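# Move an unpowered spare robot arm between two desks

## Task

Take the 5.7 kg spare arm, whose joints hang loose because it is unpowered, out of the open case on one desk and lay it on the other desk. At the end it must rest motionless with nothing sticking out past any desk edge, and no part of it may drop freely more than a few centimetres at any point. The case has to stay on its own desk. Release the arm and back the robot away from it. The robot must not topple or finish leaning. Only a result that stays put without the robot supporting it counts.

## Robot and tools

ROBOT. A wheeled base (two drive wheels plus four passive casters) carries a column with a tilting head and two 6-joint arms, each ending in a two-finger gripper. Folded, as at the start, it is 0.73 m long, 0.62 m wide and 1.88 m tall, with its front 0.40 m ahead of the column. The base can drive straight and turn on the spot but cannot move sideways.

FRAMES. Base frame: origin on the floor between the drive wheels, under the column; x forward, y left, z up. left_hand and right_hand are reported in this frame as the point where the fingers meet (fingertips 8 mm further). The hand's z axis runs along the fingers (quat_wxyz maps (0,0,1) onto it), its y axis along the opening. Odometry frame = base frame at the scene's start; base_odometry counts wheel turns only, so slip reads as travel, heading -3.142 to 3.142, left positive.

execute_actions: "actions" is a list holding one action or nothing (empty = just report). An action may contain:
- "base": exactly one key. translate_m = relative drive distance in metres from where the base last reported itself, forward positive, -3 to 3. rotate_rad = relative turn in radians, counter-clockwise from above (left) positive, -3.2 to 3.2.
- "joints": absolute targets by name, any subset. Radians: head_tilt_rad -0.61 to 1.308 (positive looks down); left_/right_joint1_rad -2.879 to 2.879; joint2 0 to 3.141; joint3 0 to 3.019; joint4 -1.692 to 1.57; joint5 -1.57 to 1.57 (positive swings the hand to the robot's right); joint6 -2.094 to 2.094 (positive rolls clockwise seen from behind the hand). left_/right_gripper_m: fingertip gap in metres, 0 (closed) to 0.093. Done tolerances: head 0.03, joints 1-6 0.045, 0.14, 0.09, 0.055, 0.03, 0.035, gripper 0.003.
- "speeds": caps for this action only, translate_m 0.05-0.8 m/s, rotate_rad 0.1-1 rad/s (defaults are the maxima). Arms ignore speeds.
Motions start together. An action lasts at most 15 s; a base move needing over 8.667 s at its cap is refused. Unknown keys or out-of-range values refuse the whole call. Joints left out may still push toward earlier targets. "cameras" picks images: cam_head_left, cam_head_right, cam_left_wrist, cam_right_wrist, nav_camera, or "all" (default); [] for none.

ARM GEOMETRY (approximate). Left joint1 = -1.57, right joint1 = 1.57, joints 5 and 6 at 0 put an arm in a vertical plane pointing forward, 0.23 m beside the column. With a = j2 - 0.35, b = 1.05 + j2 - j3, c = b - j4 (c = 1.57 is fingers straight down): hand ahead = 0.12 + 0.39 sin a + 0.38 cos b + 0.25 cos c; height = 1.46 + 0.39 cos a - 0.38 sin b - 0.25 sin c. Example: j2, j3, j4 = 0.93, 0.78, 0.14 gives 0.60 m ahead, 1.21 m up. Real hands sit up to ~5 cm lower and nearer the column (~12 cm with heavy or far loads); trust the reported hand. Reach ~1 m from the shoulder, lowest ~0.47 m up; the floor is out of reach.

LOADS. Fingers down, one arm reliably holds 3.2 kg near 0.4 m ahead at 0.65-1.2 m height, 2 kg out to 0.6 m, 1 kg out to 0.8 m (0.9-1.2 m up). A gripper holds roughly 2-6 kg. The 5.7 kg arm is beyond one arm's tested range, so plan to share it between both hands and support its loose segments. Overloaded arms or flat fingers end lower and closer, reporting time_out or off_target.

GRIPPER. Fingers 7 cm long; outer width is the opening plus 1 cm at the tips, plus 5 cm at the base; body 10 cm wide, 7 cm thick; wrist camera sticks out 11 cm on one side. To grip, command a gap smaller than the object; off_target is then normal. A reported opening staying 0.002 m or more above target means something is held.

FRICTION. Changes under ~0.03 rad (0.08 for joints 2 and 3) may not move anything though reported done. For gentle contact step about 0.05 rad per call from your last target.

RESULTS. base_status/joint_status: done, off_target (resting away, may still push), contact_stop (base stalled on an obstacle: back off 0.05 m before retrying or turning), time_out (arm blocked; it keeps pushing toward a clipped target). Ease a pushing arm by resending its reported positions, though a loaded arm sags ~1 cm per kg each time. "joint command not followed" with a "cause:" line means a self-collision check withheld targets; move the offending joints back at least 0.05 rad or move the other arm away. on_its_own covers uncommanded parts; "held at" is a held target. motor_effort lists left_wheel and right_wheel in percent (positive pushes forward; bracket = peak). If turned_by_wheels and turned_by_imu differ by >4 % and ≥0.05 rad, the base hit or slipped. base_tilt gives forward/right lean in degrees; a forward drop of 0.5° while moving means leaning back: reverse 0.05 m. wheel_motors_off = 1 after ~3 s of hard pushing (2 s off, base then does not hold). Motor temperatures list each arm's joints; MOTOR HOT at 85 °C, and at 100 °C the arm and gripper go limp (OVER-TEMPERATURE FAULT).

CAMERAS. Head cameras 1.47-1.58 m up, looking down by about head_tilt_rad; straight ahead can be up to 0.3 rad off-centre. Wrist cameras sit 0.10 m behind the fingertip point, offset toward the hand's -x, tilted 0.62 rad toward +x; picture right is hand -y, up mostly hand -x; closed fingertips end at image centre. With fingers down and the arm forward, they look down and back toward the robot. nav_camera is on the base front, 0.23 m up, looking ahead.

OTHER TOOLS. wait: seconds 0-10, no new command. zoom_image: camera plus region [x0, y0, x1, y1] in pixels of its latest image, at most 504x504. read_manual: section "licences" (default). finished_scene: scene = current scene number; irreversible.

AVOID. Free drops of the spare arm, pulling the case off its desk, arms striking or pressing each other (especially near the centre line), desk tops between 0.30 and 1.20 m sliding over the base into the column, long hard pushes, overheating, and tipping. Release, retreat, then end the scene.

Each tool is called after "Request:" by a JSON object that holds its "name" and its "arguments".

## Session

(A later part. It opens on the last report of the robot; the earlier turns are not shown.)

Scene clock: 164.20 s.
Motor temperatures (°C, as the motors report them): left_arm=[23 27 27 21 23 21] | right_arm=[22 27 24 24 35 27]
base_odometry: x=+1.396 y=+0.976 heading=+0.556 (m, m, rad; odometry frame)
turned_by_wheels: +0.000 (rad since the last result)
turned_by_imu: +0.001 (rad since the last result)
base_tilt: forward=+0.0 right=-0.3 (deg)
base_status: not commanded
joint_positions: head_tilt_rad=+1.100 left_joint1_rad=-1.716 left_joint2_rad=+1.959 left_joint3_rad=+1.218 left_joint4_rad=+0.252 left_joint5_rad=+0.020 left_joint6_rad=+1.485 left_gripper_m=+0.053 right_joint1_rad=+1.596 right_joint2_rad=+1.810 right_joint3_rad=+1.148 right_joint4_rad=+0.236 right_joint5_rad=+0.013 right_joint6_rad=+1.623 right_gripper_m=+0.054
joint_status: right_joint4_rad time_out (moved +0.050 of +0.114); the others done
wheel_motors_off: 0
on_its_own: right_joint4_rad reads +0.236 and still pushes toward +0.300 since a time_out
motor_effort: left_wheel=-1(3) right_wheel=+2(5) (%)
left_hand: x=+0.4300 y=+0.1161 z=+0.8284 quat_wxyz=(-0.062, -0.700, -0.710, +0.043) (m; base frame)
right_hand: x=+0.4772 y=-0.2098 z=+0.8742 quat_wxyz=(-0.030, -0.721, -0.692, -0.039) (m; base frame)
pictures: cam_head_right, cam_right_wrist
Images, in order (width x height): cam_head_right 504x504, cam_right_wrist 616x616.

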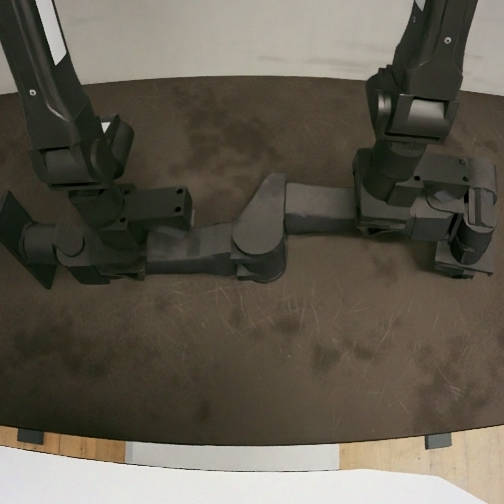

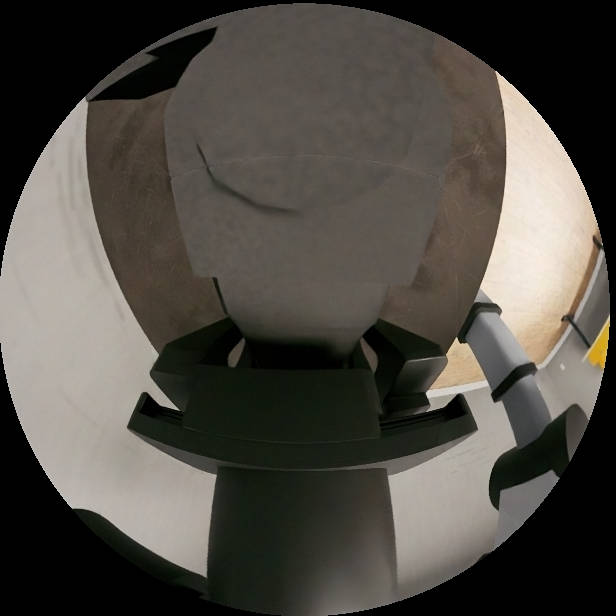

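Request:
{"name": "execute_actions", "arguments": {"actions": [{"joints":{"left_joint2_rad":1.72,"left_joint3_rad":1.06,"left_joint4_rad":0.2,"right_joint2_rad":1.56,"right_joint3_rad":1.0,"right_joint4_rad":0.12}}], "cameras": ["cam_head_right"]}}

Request:
{"name": "execute_actions", "arguments": {"actions": [{"joints":{"left_joint1_rad":-1.62,"right_joint1_rad":1.68,"left_joint2_rad":1.8,"left_joint3_rad":1.1,"right_joint2_rad":1.68,"right_joint3_rad":1.06,"right_joint4_rad":0.18}}], "cameras": ["cam_head_right","cam_right_wrist"]}}

Scene clock: 170.57 s.
Motor temperatures (°C, as the motors report them): left_arm=[23 27 27 21 23 21] | right_arm=[22 26 24 24 33 26]
base_odometry: x=+1.396 y=+0.976 heading=+0.556 (m, m, rad; odometry frame)
turned_by_wheels: +0.000 (rad since the last result)
turned_by_imu: +0.001 (rad since the last result)
base_tilt: forward=+0.1 right=-0.3 (deg)
base_status: not commanded
joint_positions: head_tilt_rad=+1.100 left_joint1_rad=-1.737 left_joint2_rad=+1.830 left_joint3_rad=+1.076 left_joint4_rad=+0.187 left_joint5_rad=+0.031 left_joint6_rad=+1.478 left_gripper_m=+0.053 right_joint1_rad=+1.583 right_joint2_rad=+1.709 right_joint3_rad=+1.044 right_joint4_rad=+0.136 right_joint5_rad=+0.017 right_joint6_rad=+1.642 right_gripper_m=+0.054
joint_status: right_joint2_rad time_out (moved -0.101 of -0.250); the others done
wheel_motors_off: 0
on_its_own: right_joint2_rad reads +1.709 and still pushes toward +1.560 since a time_out
motor_effort: left_wheel=-2(2) right_wheel=+2(3) (%)
left_hand: x=+0.4042 y=+0.1084 z=+0.8811 quat_wxyz=(-0.042, -0.702, -0.707, +0.079) (m; base frame)
right_hand: x=+0.4453 y=-0.2202 z=+0.9116 quat_wxyz=(+0.000, -0.730, -0.684, +0.004) (m; base frame)
pictures: cam_head_right
Images, in order (width x height): cam_head_right 504x504.

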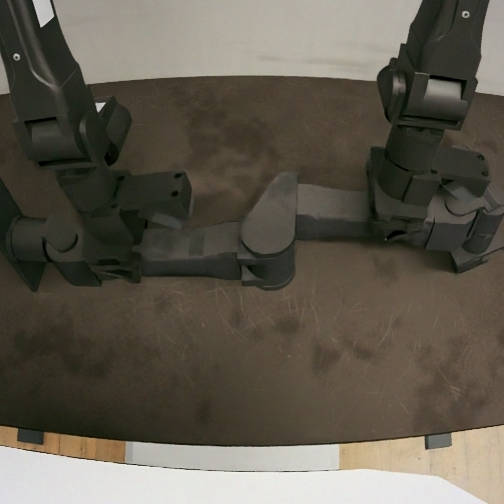

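not run: a stop came earlier in this reply.

Request:
{"name": "execute_actions", "arguments": {"actions": [{"joints":{"left_joint1_rad":-1.62,"right_joint1_rad":1.68,"left_joint2_rad":1.76,"left_joint3_rad":1.1,"right_joint2_rad":1.66,"right_joint3_rad":1.08,"right_joint4_rad":0.18}}], "cameras": ["cam_head_right","cam_right_wrist"]}}

Scene clock: 173.47 s.
Motor temperatures (°C, as the motors report them): left_arm=[23 27 27 21 23 21] | right_arm=[22 27 24 24 33 26]
base_odometry: x=+1.396 y=+0.976 heading=+0.556 (m, m, rad; odometry frame)
turned_by_wheels: +0.000 (rad since the last result)
turned_by_imu: +0.001 (rad since the last result)
base_tilt: forward=+0.1 right=-0.3 (deg)
base_status: not commanded
joint_positions: head_tilt_rad=+1.100 left_joint1_rad=-1.630 left_joint2_rad=+1.836 left_joint3_rad=+1.109 left_joint4_rad=+0.188 left_joint5_rad=+0.028 left_joint6_rad=+1.527 left_gripper_m=+0.053 right_joint1_rad=+1.687 right_joint2_rad=+1.771 right_joint3_rad=+1.124 right_joint4_rad=+0.174 right_joint5_rad=+0.026 right_joint6_rad=+1.672 right_gripper_m=+0.054
joint_status: all done
wheel_motors_off: 0
motor_effort: left_wheel=+0(5) right_wheel=+1(9) (%)
left_hand: x=+0.4263 y=+0.1792 z=+0.8688 quat_wxyz=(-0.022, -0.702, -0.711, +0.034) (m; base frame)
right_hand: x=+0.4676 y=-0.1503 z=+0.8911 quat_wxyz=(+0.011, -0.723, -0.690, -0.044) (m; base frame)
pictures: cam_head_right, cam_right_wrist
Images, in order (width x height): cam_head_right 504x504, cam_right_wrist 616x616.

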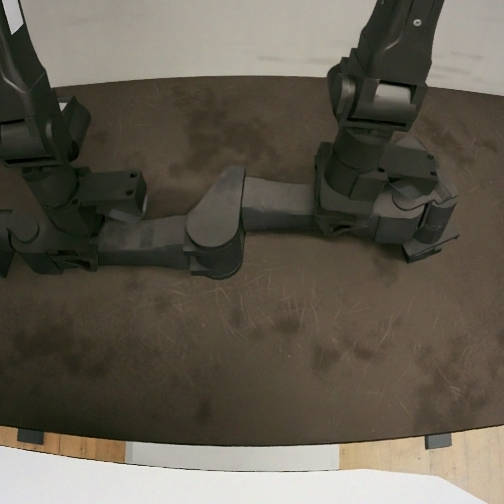

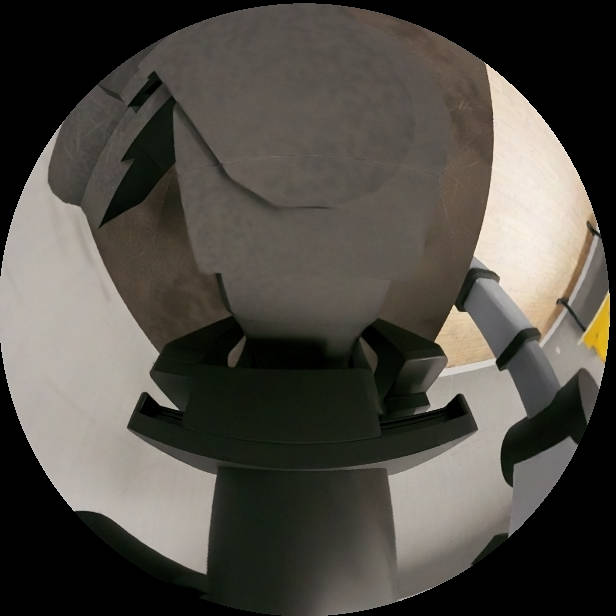

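Gripper now slanted outward. Continue left and down.

Request:
{"name": "execute_actions", "arguments": {"actions": [{"joints":{"left_joint1_rad":-1.55,"right_joint1_rad":1.75,"left_joint2_rad":1.88,"left_joint3_rad":1.16,"left_joint4_rad":0.24,"right_joint2_rad":1.84,"right_joint3_rad":1.14,"right_joint4_rad":0.24}}], "cameras": ["cam_head_right","cam_head_left"]}}

Scene clock: 176.73 s.
Motor temperatures (°C, as the motors report them): left_arm=[23 27 27 21 23 21] | right_arm=[22 27 23 24 32 26]
base_odometry: x=+1.396 y=+0.976 heading=+0.556 (m, m, rad; odometry frame)
turned_by_wheels: +0.000 (rad since the last result)
turned_by_imu: +0.001 (rad since the last result)
base_tilt: forward=+0.1 right=-0.3 (deg)
base_status: not commanded
joint_positions: head_tilt_rad=+1.100 left_joint1_rad=-1.565 left_joint2_rad=+1.964 left_joint3_rad=+1.176 left_joint4_rad=+0.237 left_joint5_rad=+0.025 left_joint6_rad=+1.556 left_gripper_m=+0.053 right_joint1_rad=+1.748 right_joint2_rad=+1.889 right_joint3_rad=+1.177 right_joint4_rad=+0.234 right_joint5_rad=+0.027 right_joint6_rad=+1.690 right_gripper_m=+0.054
joint_status: all done
wheel_motors_off: 0
motor_effort: left_wheel=+0(6) right_wheel=+1(7) (%)
left_hand: x=+0.4016 y=+0.2245 z=+0.8236 quat_wxyz=(+0.003, -0.701, -0.713, +0.017) (m; base frame)
right_hand: x=+0.4428 y=-0.1045 z=+0.8549 quat_wxyz=(+0.032, -0.717, -0.693, -0.060) (m; base frame)
pictures: cam_head_left, cam_head_right
Images, in order (width x height): cam_head_left 504x504, cam_head_right 504x504.

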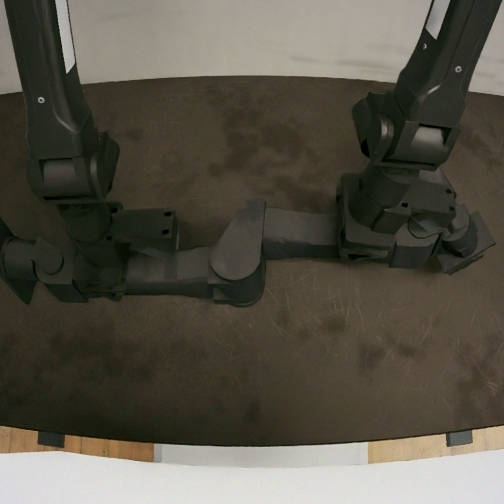

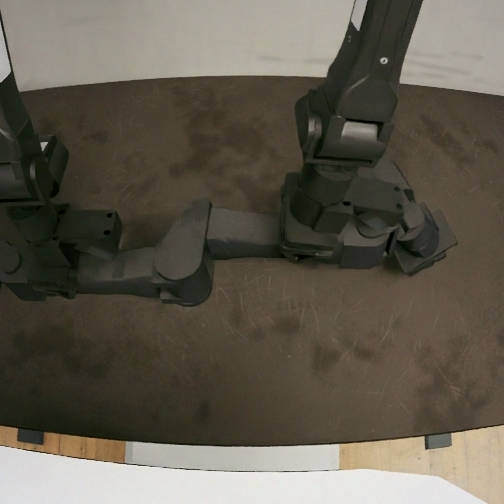

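Request:
{"name": "execute_actions", "arguments": {"actions": [{"joints":{"right_joint1_rad":1.79,"left_joint2_rad":1.98,"left_joint3_rad":1.23,"left_joint4_rad":0.28,"right_joint2_rad":2.02,"right_joint3_rad":1.24,"right_joint4_rad":0.29}}], "cameras": ["cam_head_right","cam_head_left","cam_left_wrist"]}}

Scene clock: 179.60 s.
Motor temperatures (°C, as the motors report them): left_arm=[23 27 26 21 23 21] | right_arm=[22 27 23 24 31 27]
base_odometry: x=+1.396 y=+0.976 heading=+0.556 (m, m, rad; odometry frame)
turned_by_wheels: +0.000 (rad since the last result)
turned_by_imu: +0.001 (rad since the last result)
base_tilt: forward=+0.1 right=-0.3 (deg)
base_status: not commanded
joint_positions: head_tilt_rad=+1.100 left_joint1_rad=-1.555 left_joint2_rad=+2.032 left_joint3_rad=+1.229 left_joint4_rad=+0.267 left_joint5_rad=+0.012 left_joint6_rad=+1.572 left_gripper_m=+0.053 right_joint1_rad=+1.750 right_joint2_rad=+2.063 right_joint3_rad=+1.313 right_joint4_rad=+0.300 right_joint5_rad=+0.033 right_joint6_rad=+1.722 right_gripper_m=+0.054
joint_status: all done
wheel_motors_off: 0
motor_effort: left_wheel=-2(3) right_wheel=+4(3) (%)
left_hand: x=+0.3980 y=+0.2343 z=+0.7992 quat_wxyz=(+0.005, -0.705, -0.709, +0.004) (m; base frame)
right_hand: x=+0.4312 y=-0.0956 z=+0.7924 quat_wxyz=(+0.023, -0.729, -0.680, -0.069) (m; base frame)
pictures: cam_head_left, cam_head_right, cam_left_wrist
Images, in order (width x height): cam_head_left 504x504, cam_head_right 504x504, cam_left_wrist 616x616.

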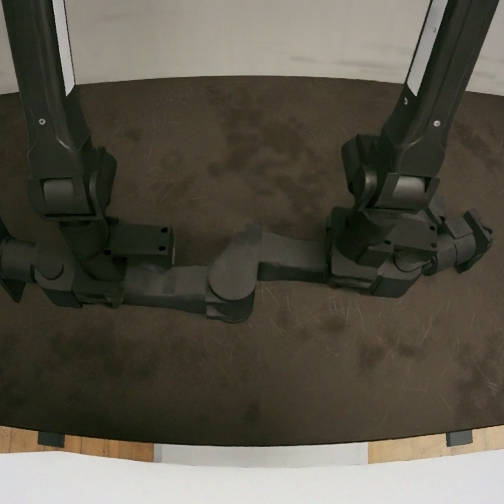

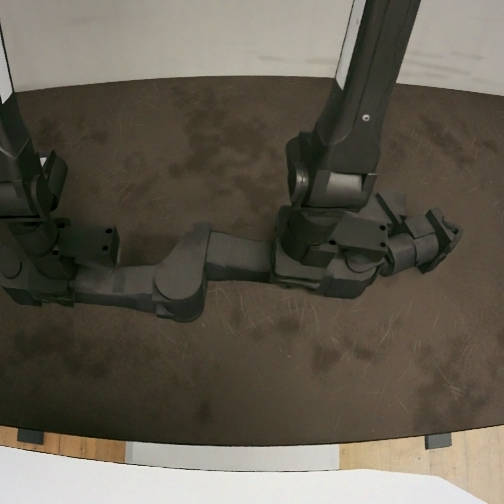

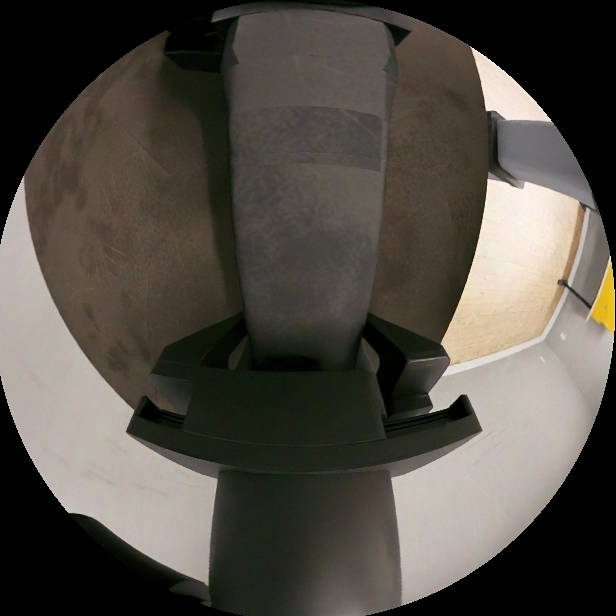

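Down (j2 at targets, same height as in the case). Release.

Request:
{"name": "execute_actions", "arguments": {"actions": [{"joints":{"left_gripper_m":0.093,"right_gripper_m":0.093,"left_joint2_rad":2.03,"right_joint2_rad":2.06,"right_joint1_rad":1.75}}], "cameras": []}}

Request:
{"name": "execute_actions", "arguments": {"actions": [{"joints":{"left_joint2_rad":1.7,"left_joint3_rad":1.03,"left_joint4_rad":0.2,"right_joint1_rad":1.68,"right_joint2_rad":1.7,"right_joint3_rad":1.03,"right_joint4_rad":0.2}}], "cameras": []}}

Request:
{"name": "execute_actions", "arguments": {"actions": [{"base":{"translate_m":-0.6},"joints":{"left_joint2_rad":1.1,"left_joint3_rad":0.67,"left_joint4_rad":-0.09,"right_joint1_rad":1.57,"right_joint2_rad":1.1,"right_joint3_rad":0.67,"right_joint4_rad":-0.09,"head_tilt_rad":0.75},"speeds":{"translate_m":0.3}}], "cameras": ["cam_head_right","cam_head_left","cam_left_wrist"]}}

Scene clock: 184.30 s.
Motor temperatures (°C, as the motors report them): left_arm=[23 27 26 21 23 21] | right_arm=[22 27 24 23 31 27]
base_odometry: x=+1.396 y=+0.976 heading=+0.556 (m, m, rad; odometry frame)
turned_by_wheels: +0.000 (rad since the last result)
turned_by_imu: +0.001 (rad since the last result)
base_tilt: forward=+0.1 right=-0.3 (deg)
base_status: not commanded
joint_positions: head_tilt_rad=+1.100 left_joint1_rad=-1.554 left_joint2_rad=+2.037 left_joint3_rad=+1.231 left_joint4_rad=+0.270 left_joint5_rad=+0.026 left_joint6_rad=+1.513 left_gripper_m=+0.093 right_joint1_rad=+1.746 right_joint2_rad=+2.055 right_joint3_rad=+1.267 right_joint4_rad=+0.306 right_joint5_rad=+0.030 right_joint6_rad=+1.587 right_gripper_m=+0.093
joint_status: all done
wheel_motors_off: 0
motor_effort: left_wheel=-2(3) right_wheel=+2(3) (%)
left_hand: x=+0.3967 y=+0.2322 z=+0.7976 quat_wxyz=(+0.000, -0.683, -0.730, +0.008) (m; base frame)
right_hand: x=+0.4100 y=-0.1005 z=+0.7979 quat_wxyz=(+0.029, -0.681, -0.729, -0.059) (m; base frame)
pictures: none
No camera images: the call's "cameras" was empty. Leave "cameras" out to get every camera's image.

Scene clock: 185.67 s.
Motor temperatures (°C, as the motors report them): left_arm=[23 27 26 21 23 21] | right_arm=[22 26 24 23 31 27]
base_odometry: x=+1.396 y=+0.976 heading=+0.556 (m, m, rad; odometry frame)
turned_by_wheels: +0.000 (rad since the last result)
turned_by_imu: +0.000 (rad since the last result)
base_tilt: forward=+0.1 right=-0.3 (deg)
base_status: not commanded
joint_positions: head_tilt_rad=+1.100 left_joint1_rad=-1.554 left_joint2_rad=+1.684 left_joint3_rad=+1.035 left_joint4_rad=+0.209 left_joint5_rad=+0.026 left_joint6_rad=+1.511 left_gripper_m=+0.093 right_joint1_rad=+1.675 right_joint2_rad=+1.688 right_joint3_rad=+1.036 right_joint4_rad=+0.203 right_joint5_rad=+0.026 right_joint6_rad=+1.578 right_gripper_m=+0.093
joint_status: all done
wheel_motors_off: 0
motor_effort: left_wheel=-2(3) right_wheel=+3(5) (%)
left_hand: x=+0.4712 y=+0.2311 z=+0.9210 quat_wxyz=(-0.034, -0.683, -0.729, -0.025) (m; base frame)
right_hand: x=+0.4662 y=-0.1616 z=+0.9222 quat_wxyz=(-0.003, -0.692, -0.720, -0.050) (m; base frame)
pictures: none
No camera images: the call's "cameras" was empty. Leave "cameras" out to get every camera's image.

Scene clock: 188.73 s.
Motor temperatures (°C, as the motors report them): left_arm=[23 27 26 21 23 21] | right_arm=[22 26 23 23 30 27]
base_odometry: x=+0.886 y=+0.659 heading=+0.556 (m, m, rad; odometry frame)
turned_by_wheels: +0.000 (rad since the last result)
turned_by_imu: +0.000 (rad since the last result)
base_tilt: forward=+0.1 right=-0.3 (deg)
base_status: done
joint_positions: head_tilt_rad=+0.766 left_joint1_rad=-1.554 left_joint2_rad=+1.097 left_joint3_rad=+0.667 left_joint4_rad=-0.085 left_joint5_rad=+0.026 left_joint6_rad=+1.511 left_gripper_m=+0.093 right_joint1_rad=+1.566 right_joint2_rad=+1.091 right_joint3_rad=+0.668 right_joint4_rad=-0.087 right_joint5_rad=+0.028 right_joint6_rad=+1.577 right_gripper_m=+0.093
joint_status: all done
wheel_motors_off: 0
motor_effort: left_wheel=+0(31) right_wheel=+0(45) (%)
left_hand: x=+0.4243 y=+0.2279 z=+1.1113 quat_wxyz=(-0.007, -0.683, -0.731, +0.001) (m; base frame)
right_hand: x=+0.4265 y=-0.2323 z=+1.1134 quat_wxyz=(-0.016, -0.710, -0.704, +0.006) (m; base frame)
pictures: cam_head_left, cam_head_right, cam_left_wrist
Images, in order (width x height): cam_head_left 504x504, cam_head_right 504x504, cam_left_wrist 616x616.

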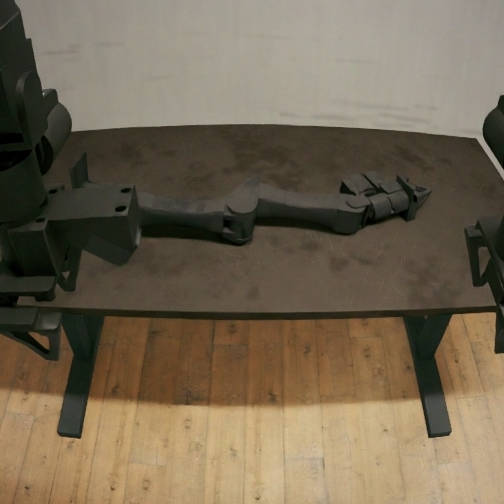

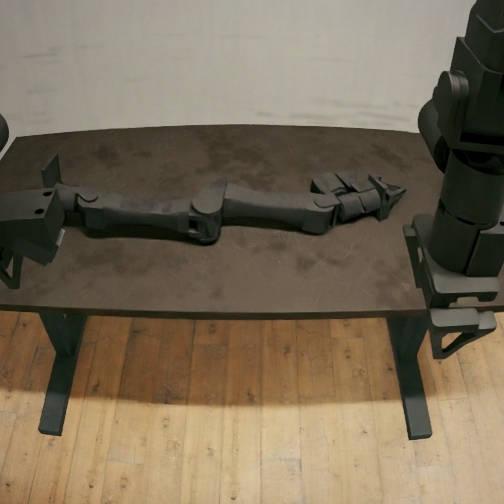

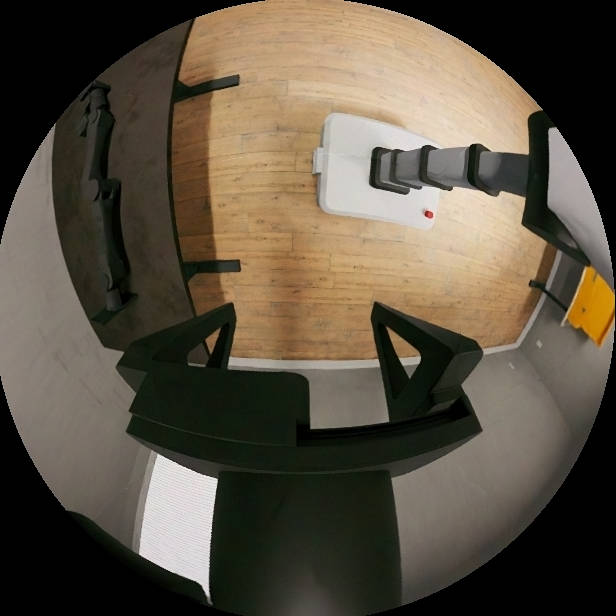

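Request:
{"name": "finished_scene", "arguments": {"scene": 1}}

The scene is finished: the task was done.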